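# Fold the skirt in half, waistband over hem

## Task

Fold the skirt once across its middle so the waistband ends up on top, close to the hem's position and barely extending beyond it. The result must be reasonably flat and rest entirely on the table, with the lower layer smooth. The fold must stay in place without the grippers holding it, so finish by releasing the cloth and pulling both grippers away.

## Robot and tools

Robot: two arms, left_arm and right_arm, each with a parallel gripper. These names do not refer to either side of a camera image.

Frame: all printed positions use one scene frame. Its origin sits on the table surface midway between the arms. +x points away from the robots over the table, +z points up, and left_arm is on the +y side. Each state line reads `left_arm: …` | `right_arm: …` and gives end_effector_position in metres and end_effector_quat_wxyz. The printed position can be somewhat wrong, more so when an arm reaches far.

Gripper axes: the fingers extend along the gripper's +z axis and close along its y axis. The reported position is the point between the pads, roughly 1 cm back from the fingertips.

execute_actions(actions): actions is a list of up to 15 actions. Each action is a table of up to 15 rows. Each row runs for one control step of 1/30 s; a table with fewer than 15 rows repeats its last row to fill the rest. A row is always 14 numbers, each in [-1, 1], covering both arms even if one stays still: left dx, dy, dz, rx, ry, rz, opening, then right dx, dy, dz, rx, ry, rz, opening. dx to rz are an offset, not a pose: they are measured in that gripper's own axes from the pose it had when the action began (for the first action in a call, the pose in the latest result). Every row refers back to that same starting pose; rows do not add up. Scale: 1.0 equals 0.6 m for dx, dy, dz, or 180 degrees for the rotation vector rx, ry, rz. Opening is absolute, not an offset: +1 is fully open (0.094 m), -1 is shut. An empty list just returns the current state and images.

Per step, the commanded pose is clipped to at most 70 mm and 16 degrees from the gripper's measured pose, so a large offset may need several actions. After an action an arm only travels to its last clipped pose. Position wins over orientation when both cannot be met. Arms tend to finish about a centimetre or more low and may keep sinking under zero offsets; to hold an arm still, send the correction back to its desired pose first, then zeros, raising the aim if it still sags. Elbows cannot fully straighten.

move(target, speed, blocking): target is one 14-number row laid out as above, with offsets in each gripper's own axes from the pose shown in the latest result that includes one; openings are absolute and applied when the move starts. Both grippers follow straight paths that finish together, lasting 0.5 to 10 s; anything longer is cut at 10 s before arriving. speed is in m/s, 0.002 to 0.5, default 0.25, and rotation is capped at twice that in rad/s. Paths ignore obstacles and the other arm, and a gripper may lag, wander or overshoot speed, especially near full reach. Faster moves and targets set deep past a contact push harder. The result adds a "move:" line with the ending (done, off_target, moving, held, fault) and any limits, plus each gripper's distance to its target. If only one arm is named, the other finished fine. held means a safety check blocked that arm's last step; limits=paced means the sent pose was clipped; limits=held means some steps were blocked and the arm may then jump faster than speed. With blocking=false the call returns after 0.5 s while motion continues; other moves and execute_actions are refused until a result shows it ended, so use wait or stop.

wait(seconds): 0 to 10 s; arms keep their last command and a running move continues, returning early if it finishes.

stop(): brakes a running move; braking needs distance, more when fast. Fingers are not stopped.

zoom_image(camera, region): camera is cam_high, cam_low, cam_left_wrist or cam_right_wrist (all 504x504, returned in that order). region is [x0, y0, x1, y1] in pixels from the top-left, at most 504 by 504.

finished_scene(scene): pass the current scene number to end it permanently; the result reports success. The skirt must already be folded and stay that way.

Result lines: "Hand target" is where the controller is now steering each gripper. A "pose unreachable" line means a clearance check altered or blocked the named arm's command. grip_measured uses the same scale as the commanded opening; the last Joint positions value is the real opening in metres. Readings may be off by about 1 mm. To hold cloth, command roughly 0.03 below grip_measured; pads give about 50 to 62 N, less on thin material. Joint torques follow the Joint positions order without the gripper and carry offsets and noise. Joint ranges (rad), base to gripper: waist -2.880 to 2.880, shoulder 0.000 to 3.142, elbow 0.000 to 3.019, wrist pitch -1.693 to 1.571, wrist yaw -1.571 to 1.571, wrist roll -2.094 to 2.094. A FAULT line means that arm halted. MOTOR HOT appears from 85 °C; at 100 °C an OVER-TEMPERATURE FAULT drops the arm and its gripper until cooled, so avoid long loaded holds.

The simulation keeps running while you compose replies, holding the last command. Avoid: arms colliding or pressing each other, dropping or slipping the cloth, slamming into the table, hard pushes, and cloth hanging off the table. Finish by opening both grippers and lifting clear.

Each tool is called after "Call:" in YAML: its name, and indented under it one key for each argument.

## Session

Call:
execute_actions:
  actions: []

Scene clock: 0.00 s.
left_arm: end_effector_position=(+0.4559, +0.6306, +0.3231) grip_measured=+1.000 end_effector_quat_wxyz=(+0.280, +0.237, +0.930, +0.017) | right_arm: end_effector_position=(+0.8526, -0.3552, +0.1264) grip_measured=+1.000 end_effector_quat_wxyz=(-0.272, +0.723, -0.566, +0.288)
Joint positions: left_arm=[ 0.738  1.594  1.67  -1.265  0.433  1.118  0.094] | right_arm=[-0.074  2.362  2.222 -0.619 -0.073 -1.791  0.094]
Joint velocities: left_arm=[-0.005 -0.005  0.002 -0.022 -0.022  0.022  0.   ] | right_arm=[-0.015 -0.005 -0.007  0.012 -0.022  0.022  0.   ]
Joint torques (N m, as the arm reports them, + toward a larger angle): no reading
Motor temperatures (°C, as the motors report them): left_arm=[23 21 23 21 20 21] | right_arm=[21 20 20 22 22 22]
Hand target (left_arm): +0.460, +0.634, +0.343; +0.293, +0.241, +0.925, +0.034
Hand target (right_arm): +0.860, -0.355, +0.153; -0.285, +0.716, -0.560, +0.305

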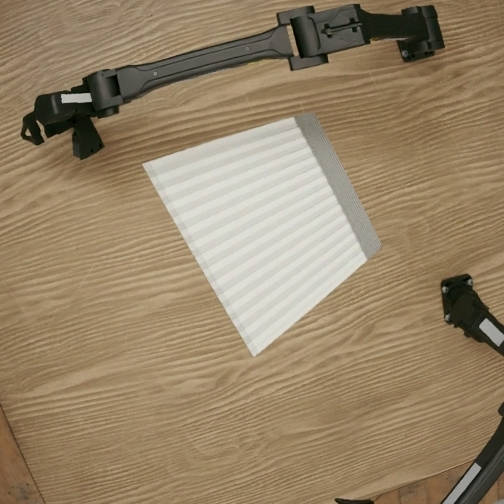

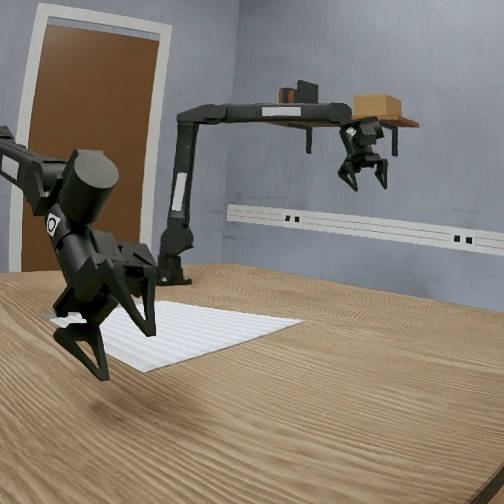

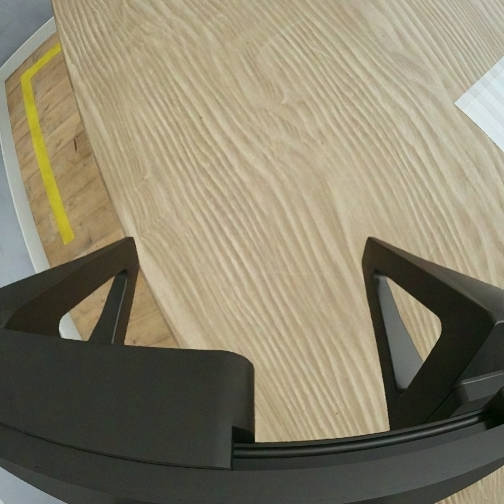

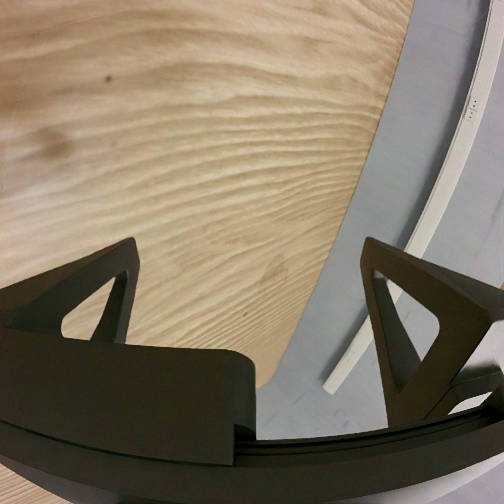

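Call:
move:
  target: [0.147,-1,0.117,-0.021,0.185,-0.262,1,-0.443,0.6,-0.698,-0.236,0.156,0.438,1]

Scene clock: 14.87 s.
left_arm: end_effector_position=(+0.1703, +0.1377, +0.1202) grip_measured=+1.000 end_effector_quat_wxyz=(-0.003, -0.172, +0.985, +0.007) | right_arm: end_effector_position=(+0.2652, -0.2017, +0.1229) grip_measured=+1.000 end_effector_quat_wxyz=(-0.001, -0.173, +0.985, -0.003)
Joint positions: left_arm=[-0.727  1.1    0.745 -1.229 -0.004 -1.107  0.094] | right_arm=[ 0.411  1.319  0.928 -1.183  0.005  0.129  0.094]
Joint velocities: left_arm=[ 0.005 -0.015  0.002 -0.002 -0.051 -0.037  0.   ] | right_arm=[-0.005 -0.005 -0.002  0.002 -0.037  0.081  0.   ]
Joint torques (N m, as the arm reports them, + toward a larger angle): left_arm=[ 0.94 -2.76  9.4   0.82 -0.23  0.06] | right_arm=[ 0.11 -9.36  7.76  0.07 -0.11  0.09]
Motor temperatures (°C, as the motors report them): left_arm=[23 22 26 21 20 21] | right_arm=[21 23 24 22 22 22]
Hand target (left_arm): +0.171, +0.133, +0.117; -0.001, -0.173, +0.985, +0.005
Hand target (right_arm): +0.260, -0.201, +0.124; -0.002, -0.169, +0.986, -0.003
Off the commanded pose (left_arm): 0.007 m, 1 deg.
Off the commanded pose (right_arm): 0.006 m, 0 deg.
move: done

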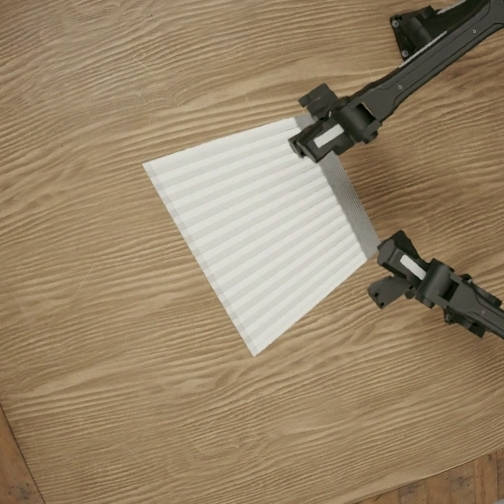

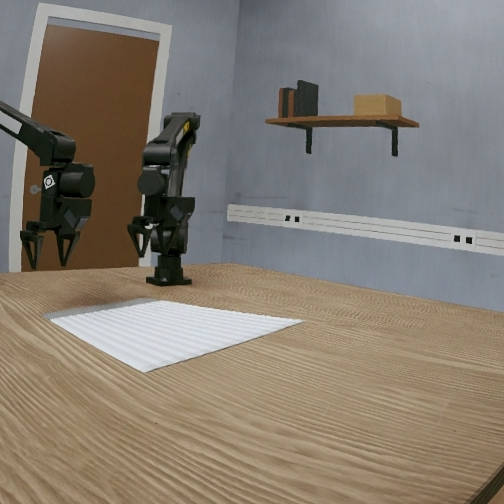

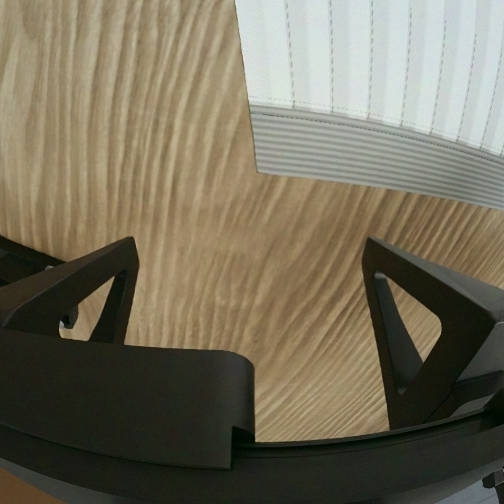

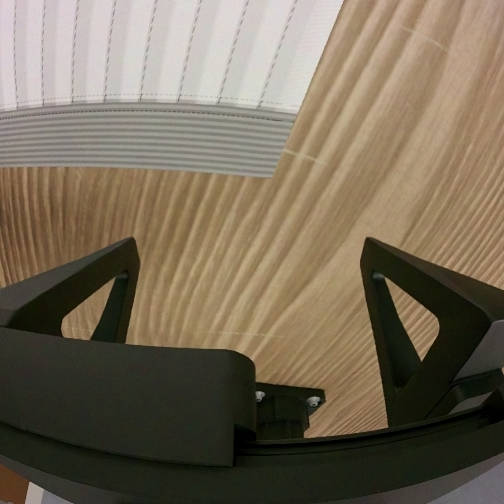

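Call:
move:
  target: [0,-0.03,0.135,0,0,0.028,0.3,0,0,0.14,0,0,0.028,0.3]

Scene clock: 17.13 s.
left_arm: end_effector_position=(+0.1763, +0.1279, +0.0394) grip_measured=+0.302 end_effector_quat_wxyz=(-0.008, -0.142, +0.990, +0.013) | right_arm: end_effector_position=(+0.2628, -0.2030, +0.0363) grip_measured=+0.302 end_effector_quat_wxyz=(-0.009, -0.138, +0.990, -0.006)
Joint positions: left_arm=[-0.737  1.277  0.638 -0.963 -0.004 -1.056  0.061] | right_arm=[ 0.411  1.453  0.799 -0.936  0.005  0.199  0.061]
Joint velocities: left_arm=[-0.005 -0.015 -0.007  0.037 -0.095  0.037 -0.   ] | right_arm=[-0.015 -0.015  0.002 -0.007 -0.007  0.007  0.   ]
Joint torques (N m, as the arm reports them, + toward a larger angle): left_arm=[ 0.52 -4.3   8.28  0.8  -0.22  0.25] | right_arm=[-0.89 -9.32  7.19  0.36 -0.03  0.17]
Motor temperatures (°C, as the motors report them): left_arm=[23 22 26 21 20 21] | right_arm=[21 23 23 22 22 22]
Hand target (left_arm): +0.177, +0.121, +0.039; -0.003, -0.128, +0.992, +0.007
Hand target (right_arm): +0.266, -0.202, +0.038; -0.000, -0.129, +0.992, -0.003
Off the commanded pose (left_arm): 0.006 m, 2 deg.
Off the commanded pose (right_arm): 0.004 m, 1 deg.
move: done

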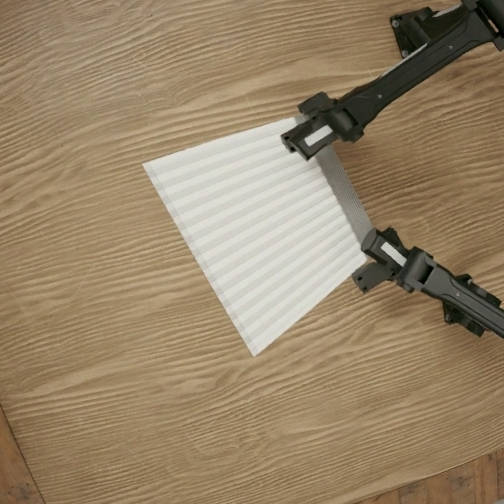

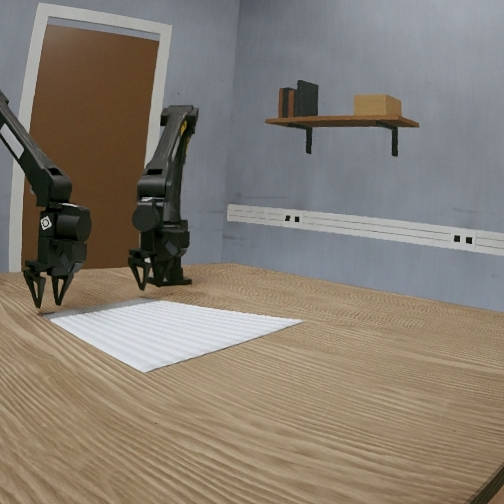

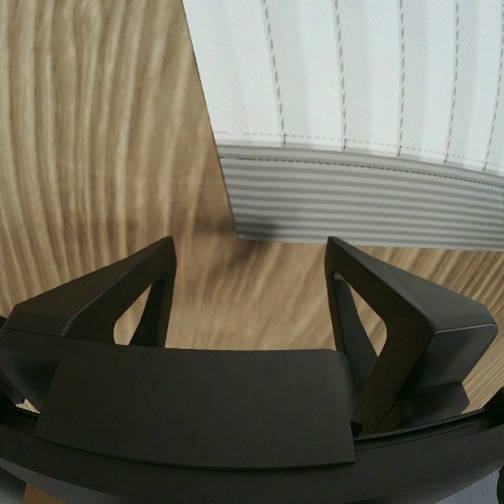

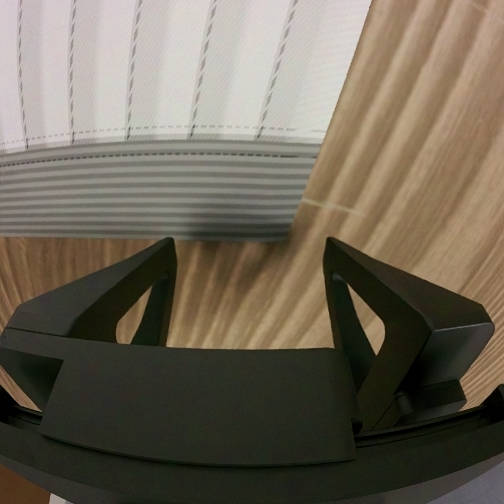

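Call:
move:
  target: [-0.012,-0.03,0.047,0,0,0,0.3,-0.015,-0.005,0.04,0,0,0,0.3]
  speed: 0.06

Scene clock: 19.67 s.
left_arm: end_effector_position=(+0.1836, +0.1208, +0.0140) grip_measured=+0.301 end_effector_quat_wxyz=(-0.012, -0.141, +0.990, +0.018) | right_arm: end_effector_position=(+0.2697, -0.1995, +0.0195) grip_measured=+0.302 end_effector_quat_wxyz=(-0.008, -0.140, +0.990, -0.005)
Joint positions: left_arm=[-0.737  1.371  0.638 -0.882 -0.004 -1.055  0.061] | right_arm=[ 0.411  1.504  0.799 -0.884  0.004  0.195  0.061]
Joint velocities: left_arm=[ 0.005 -0.005 -0.007  0.002  0.007 -0.007  0.001] | right_arm=[ 0.005 -0.024  0.002  0.002 -0.022  0.095  0.001]
Joint torques (N m, as the arm reports them, + toward a larger angle): left_arm=[ 1.17 -3.94  8.45  1.03 -0.21  0.05] | right_arm=[-2.34 -7.36  6.57  1.07 -0.03 -0.06]
Motor temperatures (°C, as the motors report them): left_arm=[23 22 26 21 20 21] | right_arm=[21 23 23 22 22 22]
Hand target (left_arm): +0.188, +0.113, +0.011; -0.008, -0.142, +0.990, +0.013
Hand target (right_arm): +0.272, -0.204, +0.012; -0.009, -0.138, +0.990, -0.006
Off the commanded pose (left_arm): 0.009 m, 1 deg.
Off the commanded pose (right_arm): 0.009 m, 0 deg.
move: done

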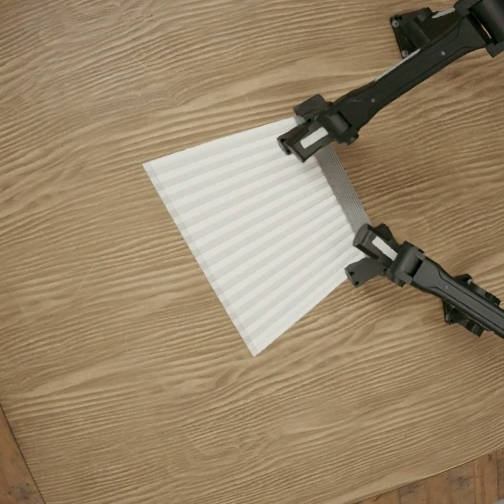

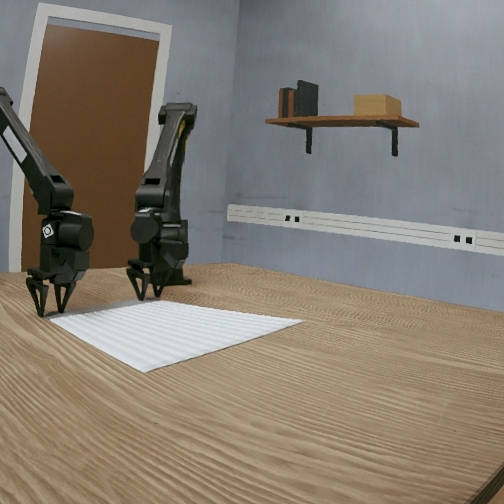

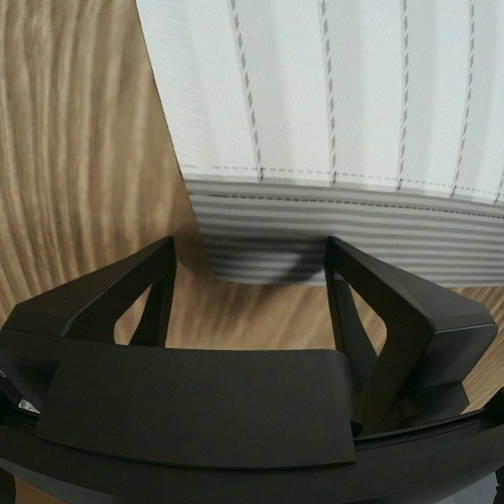

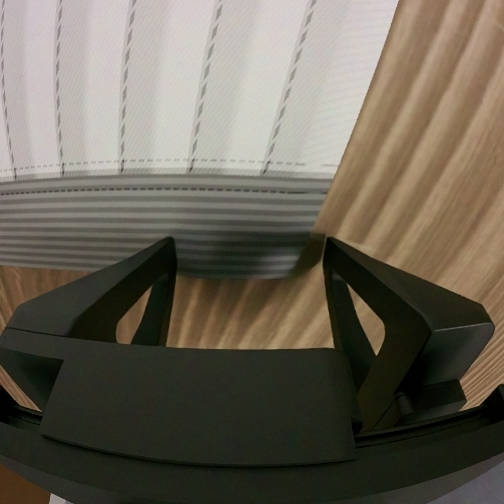

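Call:
execute_actions:
  actions:
    - [[0,0,0.02,0,0,0,0.3,0,0,0.028,0,0,0,0.3]]
    - [[0,0,0.01,0,0,0,-1,0,0,0.01,0,0,0,-1]]
    - [[0,0,0.005,0,0,0,-1,0,0,0.005,0,0,0,-1]]

Call:
move:
  target: [-0.02,0,-0.1,0,0,0,-1,-0.02,0,-0.1,0,0,0,-1]
  speed: 0.1

Scene clock: 24.17 s.
left_arm: end_effector_position=(+0.1851, +0.1188, +0.0138) grip_measured=-0.991 end_effector_quat_wxyz=(-0.010, -0.141, +0.990, +0.014) | right_arm: end_effector_position=(+0.2715, -0.1975, +0.0193) grip_measured=-0.986 end_effector_quat_wxyz=(-0.002, -0.141, +0.990, -0.001)
Joint positions: left_arm=[-0.737  1.371  0.638 -0.871 -0.002 -1.055  0.   ] | right_arm=[ 0.412  1.503  0.797 -0.87   0.001  0.195  0.001]
Joint velocities: left_arm=[-0.024 -0.015 -0.002 -0.007  0.022  0.007  0.   ] | right_arm=[-0.015  0.005 -0.007  0.002  0.022 -0.051 -0.001]
Joint torques (N m, as the arm reports them, + toward a larger angle): left_arm=[ 1.63 -4.86  7.27  0.52 -0.22  0.16] | right_arm=[-1.53 -8.51  6.81  0.63 -0.06  0.06]
Motor temperatures (°C, as the motors report them): left_arm=[23 22 26 21 20 21] | right_arm=[21 22 23 22 22 22]
Hand target (left_arm): +0.185, +0.119, +0.011; -0.010, -0.141, +0.990, +0.014
Hand target (right_arm): +0.272, -0.198, +0.016; -0.002, -0.141, +0.990, -0.002
Off the commanded pose (left_arm): 0.003 m, 0 deg.
Off the commanded pose (right_arm): 0.003 m, 0 deg.

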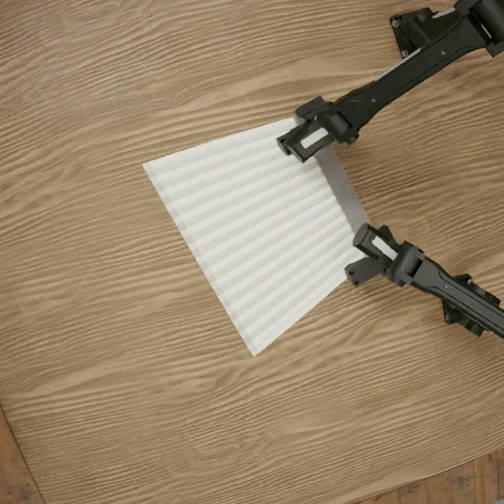

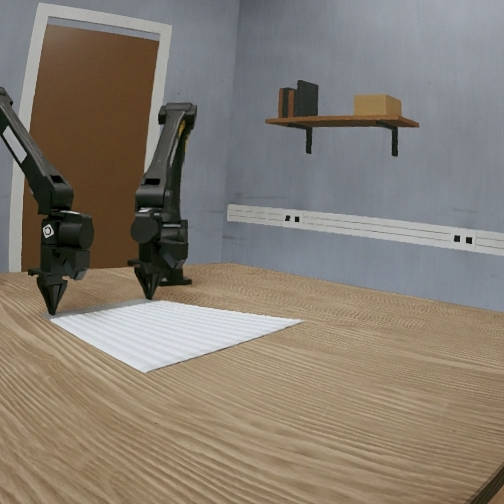

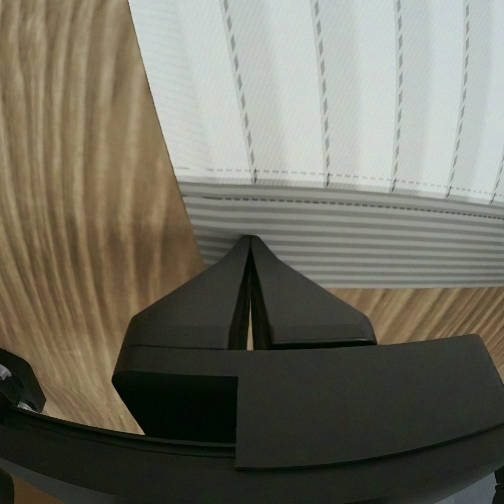

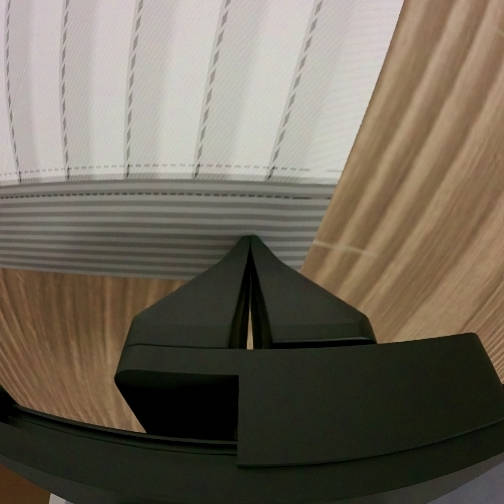

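Scene clock: 25.17 s.
left_arm: end_effector_position=(+0.1791, +0.1313, +0.0532) grip_measured=-0.991 end_effector_quat_wxyz=(-0.026, -0.138, +0.989, +0.033) | right_arm: end_effector_position=(+0.2631, -0.2019, +0.0609) grip_measured=-0.986 end_effector_quat_wxyz=(-0.025, -0.141, +0.990, -0.010)
Joint positions: left_arm=[-0.72   1.287  0.689 -1.058 -0.002 -1.032  0.   ] | right_arm=[ 0.412  1.433  0.855 -1.047  0.001  0.195  0.001]
Joint velocities: left_arm=[-0.005 -0.005  0.002 -0.002 -0.081 -0.022 -0.001] | right_arm=[ 0.005 -0.005 -0.007 -0.007 -0.051  0.066 -0.   ]
Joint torques (N m, as the arm reports them, + toward a larger angle): left_arm=[ 2.91 -5.92 12.79 -0.55 -0.3   0.24] | right_arm=[-0.77 -9.9  11.3  -0.53 -0.08 -0.01]
Motor temperatures (°C, as the motors report them): left_arm=[23 22 26 21 20 21] | right_arm=[21 22 23 22 22 22]
Hand target (left_arm): +0.197, +0.121, +0.074; -0.009, -0.141, +0.990, +0.014
Hand target (right_arm): +0.282, -0.194, +0.080; -0.002, -0.141, +0.990, -0.002
Off the commanded pose (left_arm): 0.030 m, 3 deg.
Off the commanded pose (right_arm): 0.028 m, 3 deg.
move: off_target (left_arm, right_arm)

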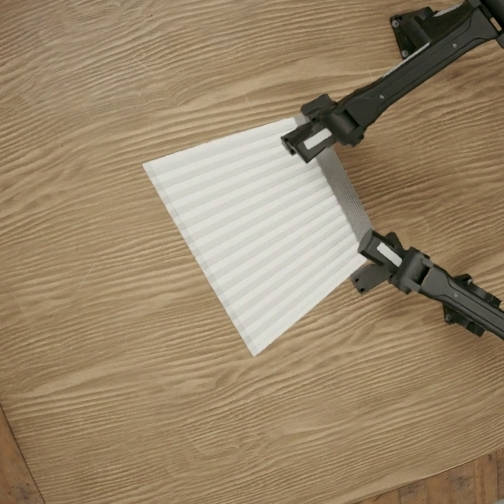

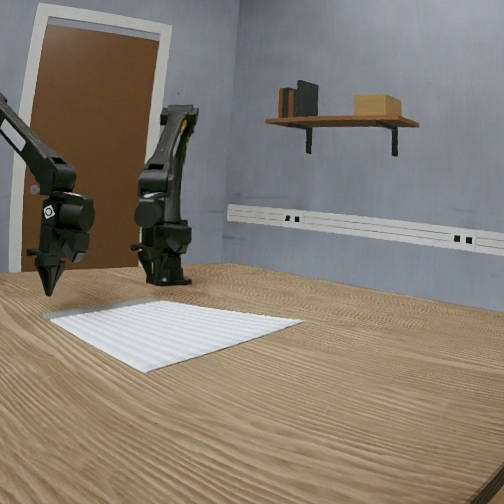

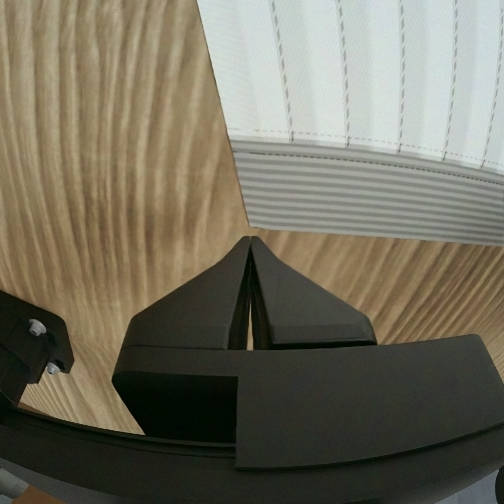

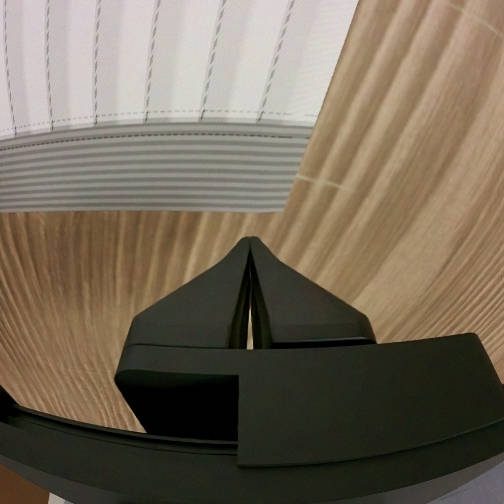

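Call:
move:
  target: [-0.008,-0.025,0.097,0.03,-0.015,0,0.3,-0.018,-0.005,0.113,-0.02,-0.015,0,0.35]
  speed: 0.06

Call:
execute_actions:
  actions:
    - [[0,0,0.02,0,0,0,-1,0,0,0.02,0,0,0,-1]]
    - [[0,0,0.02,0,0,0,-1,0,0,0.02,0,0,0,-1]]

Scene clock: 29.73 s.
left_arm: end_effector_position=(+0.1865, +0.1230, +0.0114) grip_measured=+0.298 end_effector_quat_wxyz=(+0.005, -0.138, +0.990, -0.009) | right_arm: end_effector_position=(+0.2698, -0.1979, +0.0174) grip_measured=+0.348 end_effector_quat_wxyz=(-0.003, -0.139, +0.990, +0.024)
Joint positions: left_arm=[-0.72   1.337  0.597 -0.811  0.004 -1.032  0.061] | right_arm=[ 0.389  1.495  0.781 -0.848 -0.047  0.175  0.063]
Joint velocities: left_arm=[ 0.005 -0.005 -0.007  0.002  0.022 -0.051  0.001] | right_arm=[-0.005 -0.005 -0.002 -0.012  0.007  0.022 -0.   ]
Joint torques (N m, as the arm reports them, + toward a larger angle): left_arm=[ 1.19 -2.33  5.71  2.38 -0.11  0.08] | right_arm=[-1.85 -4.7   4.95  2.74 -0.22 -0.15]
Motor temperatures (°C, as the motors report them): left_arm=[23 22 27 21 20 21] | right_arm=[21 22 24 22 22 22]
Hand target (left_arm): +0.184, +0.122, -0.005; +0.004, -0.138, +0.990, -0.010
Hand target (right_arm): +0.270, -0.204, -0.006; -0.007, -0.140, +0.990, +0.025
Off the commanded pose (left_arm): 0.018 m, 0 deg.
Off the commanded pose (right_arm): 0.025 m, 0 deg.
move: off_target (left_arm, right_arm)

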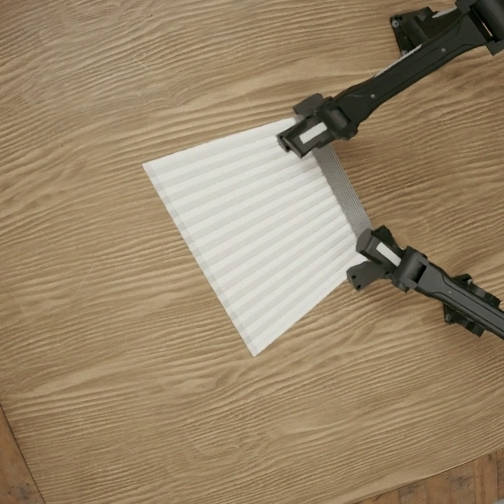

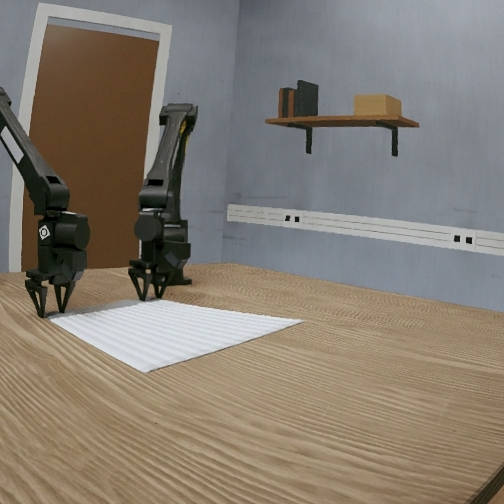

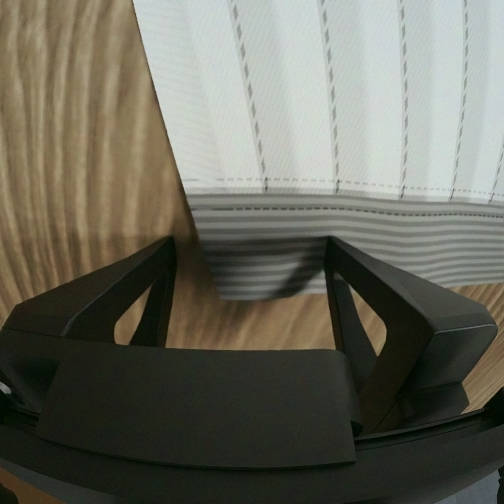

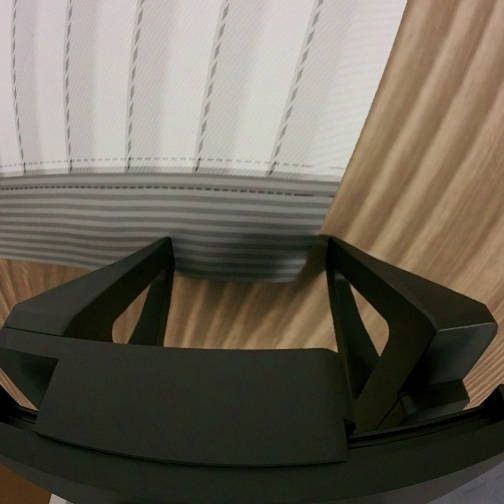

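Scene clock: 30.73 s.
left_arm: end_effector_position=(+0.1957, +0.1106, +0.0132) grip_measured=-0.970 end_effector_quat_wxyz=(+0.017, -0.137, +0.990, -0.036) | right_arm: end_effector_position=(+0.2742, -0.1900, +0.0182) grip_measured=-0.944 end_effector_quat_wxyz=(+0.008, -0.142, +0.989, +0.038)
Joint positions: left_arm=[-0.72   1.336  0.6   -0.757  0.019 -1.032  0.001] | right_arm=[ 0.394  1.494  0.781 -0.818 -0.068  0.175  0.003]
Joint velocities: left_arm=[-0.024  0.005  0.012  0.012  0.007 -0.007 -0.001] | right_arm=[ 0.005 -0.005  0.007  0.027 -0.007  0.022 -0.   ]
Joint torques (N m, as the arm reports them, + toward a larger angle): left_arm=[ 1.68 -3.03  6.71  1.25 -0.39  0.16] | right_arm=[-1.16 -7.36  6.09  1.37  0.08  0.08]
Motor temperatures (°C, as the motors report them): left_arm=[23 22 27 21 20 21] | right_arm=[21 22 24 22 22 22]
Hand target (left_arm): +0.193, +0.113, +0.002; +0.014, -0.137, +0.990, -0.029
Hand target (right_arm): +0.273, -0.191, +0.006; +0.006, -0.142, +0.989, +0.035
Off the commanded pose (left_arm): 0.013 m, 1 deg.
Off the commanded pose (right_arm): 0.012 m, 0 deg.

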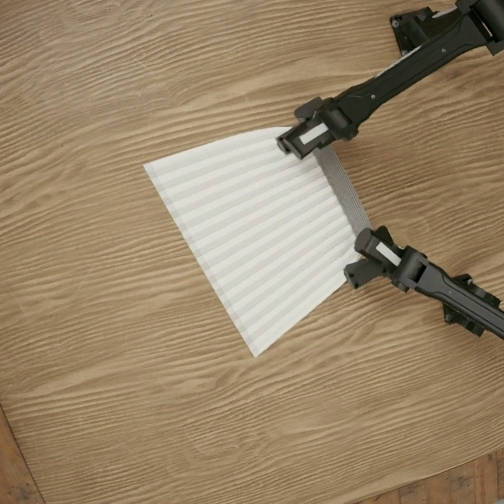

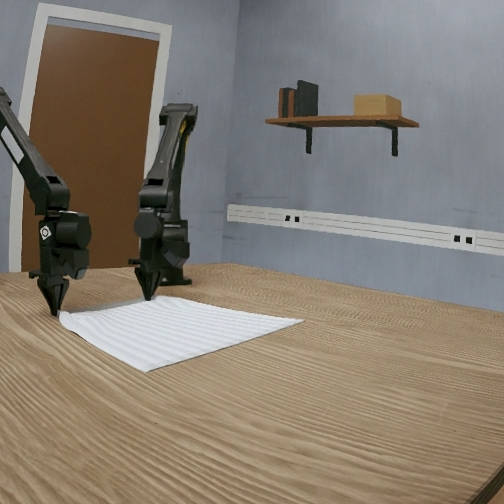

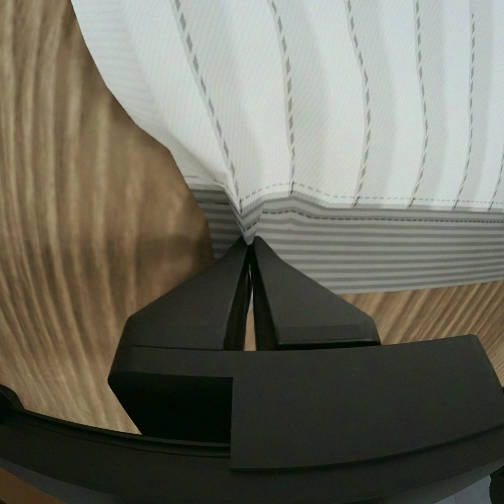

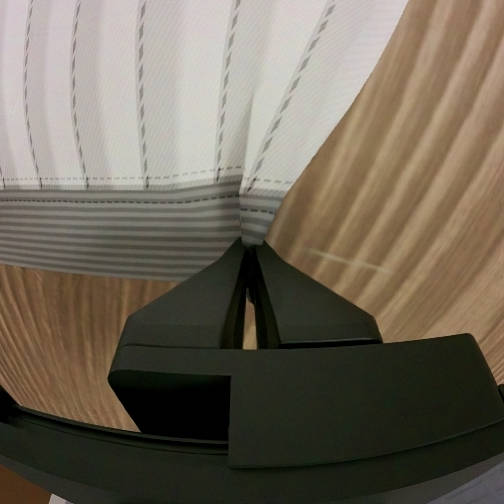

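Call:
move:
  target: [-0.1,-0.03,-0.22,-0.02,0,0,-1,-0.1,0.02,-0.22,0.02,0,0,-1]
  speed: 0.12

Call:
move:
  target: [-0.24,-0.01,-0.1,0,0.05,0,-1,-0.24,0,-0.1,0,0.05,0,-1]
  speed: 0.12

Scene clock: 35.37 s.
left_arm: end_effector_position=(+0.2365, +0.1190, +0.1232) grip_measured=-0.974 end_effector_quat_wxyz=(-0.006, -0.134, +0.991, +0.006) | right_arm: end_effector_position=(+0.3084, -0.1783, +0.1294) grip_measured=-0.944 end_effector_quat_wxyz=(-0.014, -0.146, +0.989, +0.005)
Joint positions: left_arm=[-0.626  1.279  0.893 -1.202  0.001 -0.929  0.001] | right_arm=[ 0.403  1.454  1.08  -1.22  -0.019  0.175  0.003]
Joint velocities: left_arm=[-0.005 -0.015 -0.012  0.002  0.007 -0.007 -0.001] | right_arm=[-0.005  0.005 -0.007 -0.012 -0.022 -0.007 -0.001]
Joint torques (N m, as the arm reports them, + toward a larger angle): left_arm=[ 3.28 -7.4  13.66 -0.81 -0.69  0.26] | right_arm=[ -0.59 -11.59  12.45  -0.12   0.35   0.12]
Motor temperatures (°C, as the motors report them): left_arm=[23 22 27 21 20 21] | right_arm=[21 22 24 22 22 22]
Hand target (left_arm): +0.250, +0.119, +0.148; +0.013, -0.138, +0.990, -0.006
Hand target (right_arm): +0.324, -0.172, +0.154; +0.013, -0.142, +0.990, +0.008
Off the commanded pose (left_arm): 0.029 m, 3 deg.
Off the commanded pose (right_arm): 0.031 m, 3 deg.
move: off_target (left_arm, right_arm)

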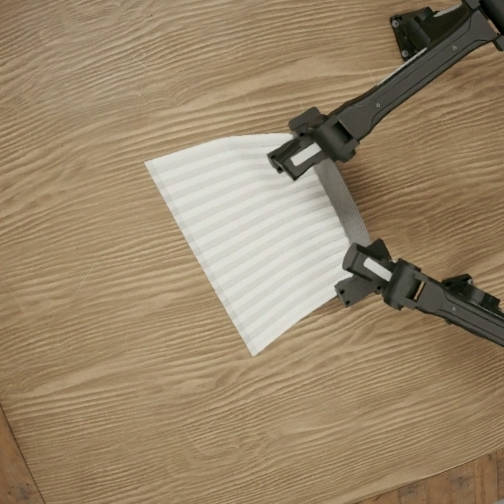

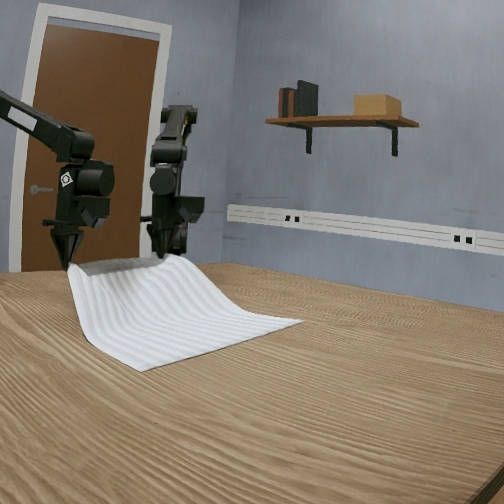

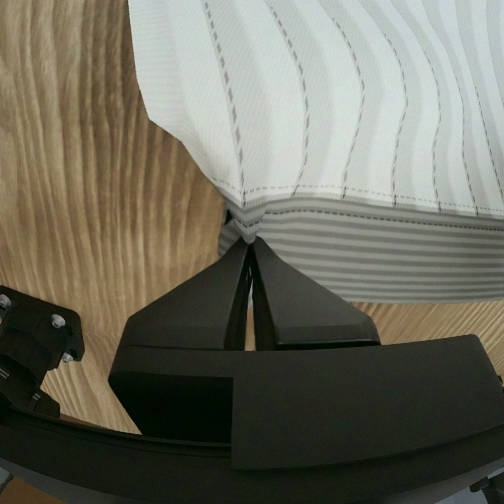

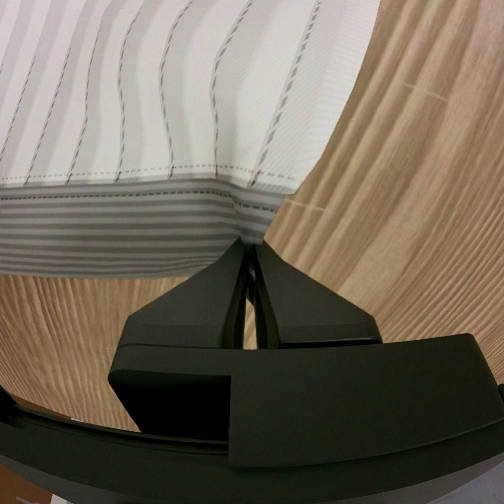

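Scene clock: 37.10 s.
left_arm: end_effector_position=(+0.3581, +0.1526, +0.1680) grip_measured=-0.974 end_effector_quat_wxyz=(-0.096, -0.134, +0.986, +0.002) | right_arm: end_effector_position=(+0.4258, -0.1356, +0.1684) grip_measured=-0.944 end_effector_quat_wxyz=(-0.112, -0.146, +0.983, -0.015)
Joint positions: left_arm=[-0.343  1.566  1.301 -1.475  0.09  -0.639  0.001] | right_arm=[ 0.369  1.867  1.696 -1.624 -0.034  0.136  0.003]
Joint velocities: left_arm=[-0.015 -0.005 -0.017 -0.002 -0.022 -0.066  0.   ] | right_arm=[ 0.005 -0.015  0.002 -0.007 -0.022 -0.022 -0.001]
Joint torques (N m, as the arm reports them, + toward a larger angle): left_arm=[ 2.61 -8.33 15.02 -0.74 -0.08  0.26] | right_arm=[ -2.44 -17.03  13.71  -0.65  -0.03  -0.13]
Motor temperatures (°C, as the motors report them): left_arm=[23 22 27 21 20 21] | right_arm=[21 22 24 22 22 22]
Hand target (left_arm): +0.376, +0.151, +0.183; -0.083, -0.134, +0.987, -0.006
Hand target (right_arm): +0.445, -0.136, +0.186; -0.091, -0.146, +0.985, -0.008
Off the commanded pose (left_arm): 0.024 m, 2 deg.
Off the commanded pose (right_arm): 0.028 m, 3 deg.
move: off_target (left_arm, right_arm)

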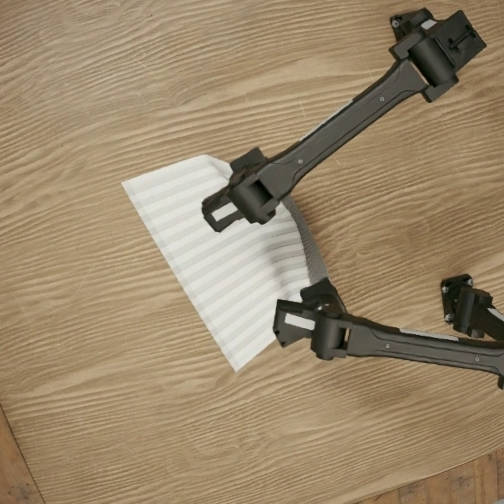

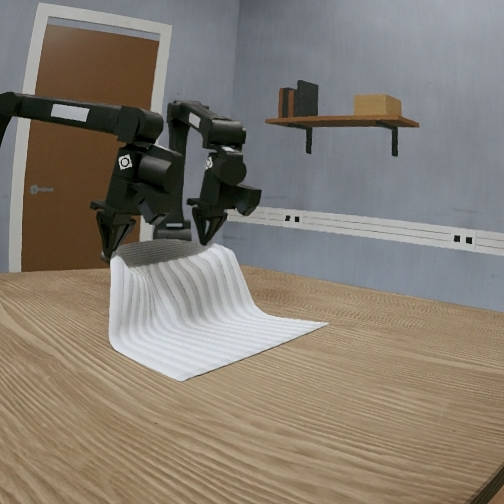

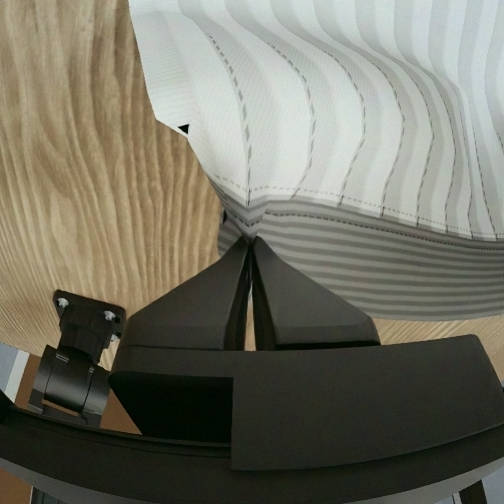

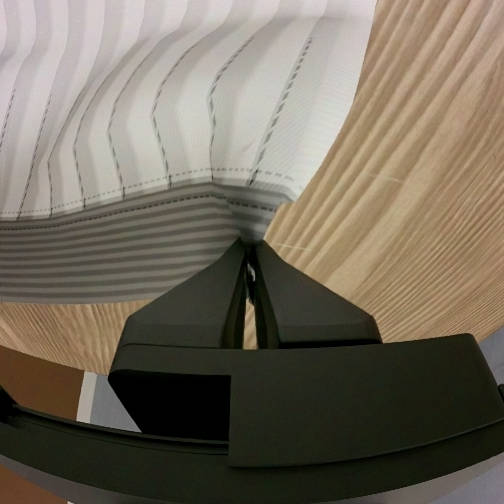

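Call:
move:
  target: [0.1,0.01,-0.08,0.33,0,0,-1,0.1,-0.01,-0.08,-0.33,0,0,-1]
  speed: 0.2

Call:
move:
  target: [-0.03,-0.02,-0.01,0,0,-0.5,-1,-0.03,0.02,-0.01,0,0,0.5,-1]
  speed: 0.3

Scene clock: 48.13 s.
left_arm: end_effector_position=(+0.3055, +0.1390, +0.2158) grip_measured=-0.974 end_effector_quat_wxyz=(-0.036, -0.163, +0.862, -0.479) | right_arm: end_effector_position=(+0.3873, -0.1510, +0.2174) grip_measured=-0.945 end_effector_quat_wxyz=(-0.172, -0.060, +0.866, +0.466)
Joint positions: left_arm=[-0.084  1.147  0.812 -0.895  0.961 -0.672  0.001] | right_arm=[ 0.083  1.77   1.46  -1.692 -0.979 -0.222  0.003]
Joint velocities: left_arm=[-0.005 -0.015  0.002  0.007 -0.037 -0.11  -0.001] | right_arm=[-0.005  0.005 -0.027 -0.012  0.007  0.022  0.   ]
Joint torques (N m, as the arm reports them, + toward a larger angle): left_arm=[ 2.88 -6.32 10.11  1.46  0.76  0.17] | right_arm=[ -1.96 -17.64   7.51  -0.92  -0.65  -0.26]
Motor temperatures (°C, as the motors report them): left_arm=[23 22 29 21 21 21] | right_arm=[21 23 26 22 22 22]
Hand target (left_arm): +0.309, +0.143, +0.226; -0.017, -0.162, +0.858, -0.487
Hand target (right_arm): +0.384, -0.156, +0.229; -0.162, -0.064, +0.865, +0.471
Off the commanded pose (left_arm): 0.012 m, 2 deg.
Off the commanded pose (right_arm): 0.013 m, 2 deg.
joint sent to its limit (right arm) — the command would take joint 4 (wrist pitch) past its lower limit, so that joint was sent only as far as its limit.
move: off_target (left_arm, right_arm)

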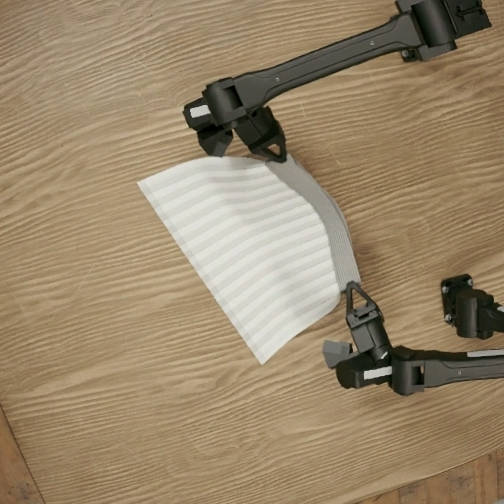

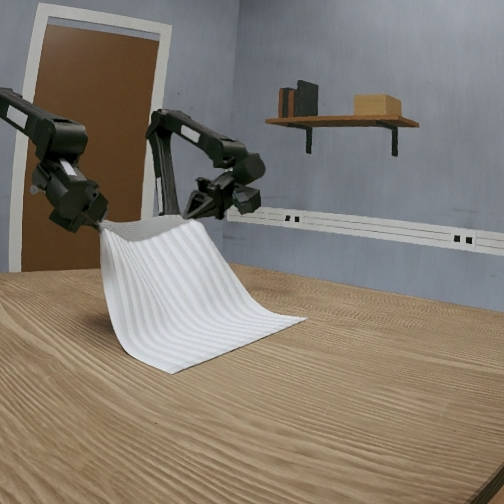

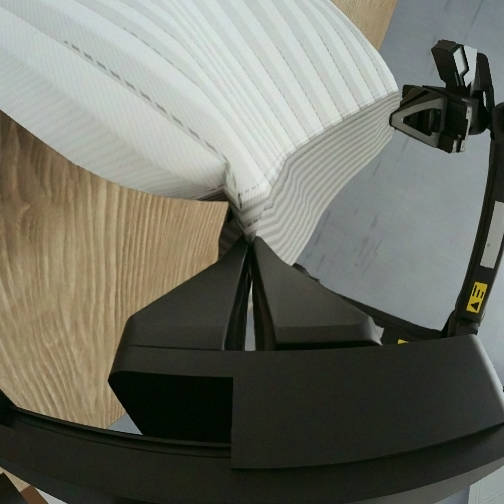

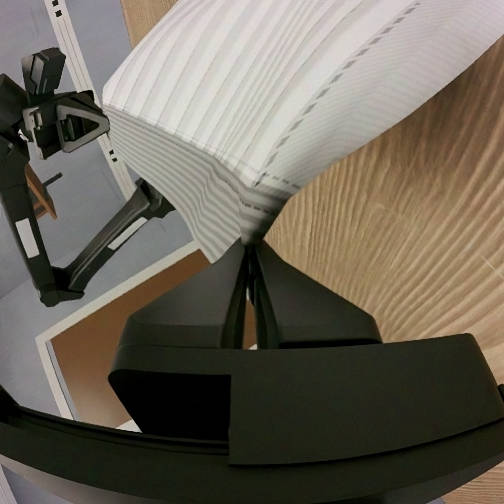

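Scene clock: 51.40 s.
left_arm: end_effector_position=(+0.3038, +0.1386, +0.2038) grip_measured=-0.975 end_effector_quat_wxyz=(+0.383, +0.705, -0.523, +0.289) | right_arm: end_effector_position=(+0.3910, -0.1485, +0.2119) grip_measured=-0.946 end_effector_quat_wxyz=(-0.457, +0.573, +0.649, +0.204)
Joint positions: left_arm=[-0.078  1.226  0.849 -1.008  0.99  -2.078  0.001] | right_arm=[ 0.086  1.791  1.468 -1.692 -0.987  1.355  0.003]
Joint velocities: left_arm=[ 0.005 -0.024 -0.022 -0.012 -0.051 -0.066  0.   ] | right_arm=[-0.015 -0.015  0.012 -0.007 -0.081  0.051  0.001]
Joint torques (N m, as the arm reports them, + toward a larger angle): left_arm=[ 3.26 -4.53 15.43 -0.31  0.58  0.01] | right_arm=[ -0.47 -13.72  12.6   -1.22  -0.34   0.27]
Motor temperatures (°C, as the motors report them): left_arm=[23 22 29 21 21 21] | right_arm=[21 23 26 22 22 22]
Hand target (left_arm): +0.324, +0.144, +0.225; +0.375, +0.708, -0.516, +0.303
Hand target (right_arm): +0.405, -0.145, +0.226; -0.448, +0.572, +0.654, +0.211
Off the commanded pose (left_arm): 0.031 m, 5 deg.
Off the commanded pose (right_arm): 0.022 m, 1 deg.
joint sent to its limit (left arm) — the command would take joint 6 (wrist roll) past its lower limit, so that joint was sent only as far as its limit.
joint sent to its limit (right arm) — the command would take joint 4 (wrist pitch) past its lower limit, so that joint was sent only as far as its limit.
move: off_target (left_arm, right_arm)

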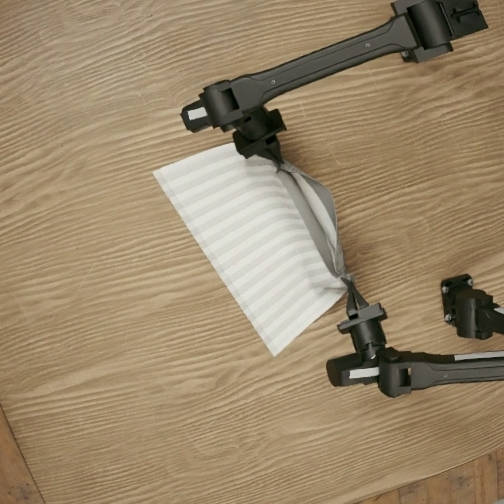

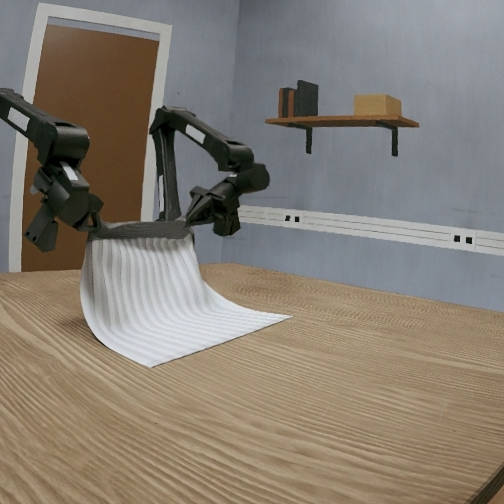

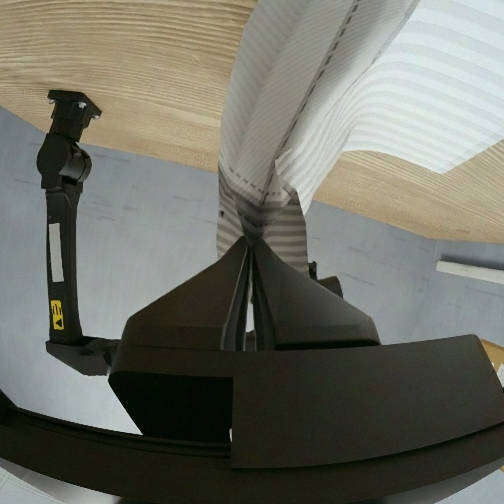

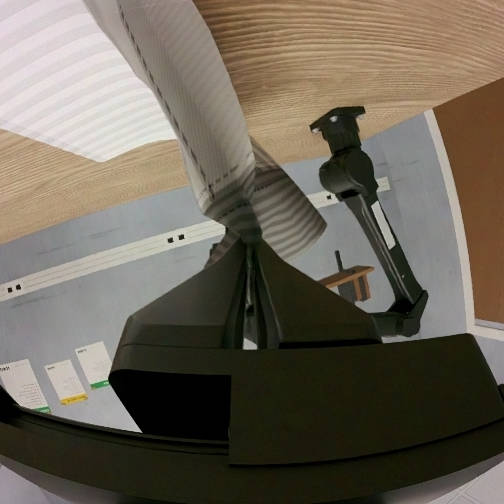

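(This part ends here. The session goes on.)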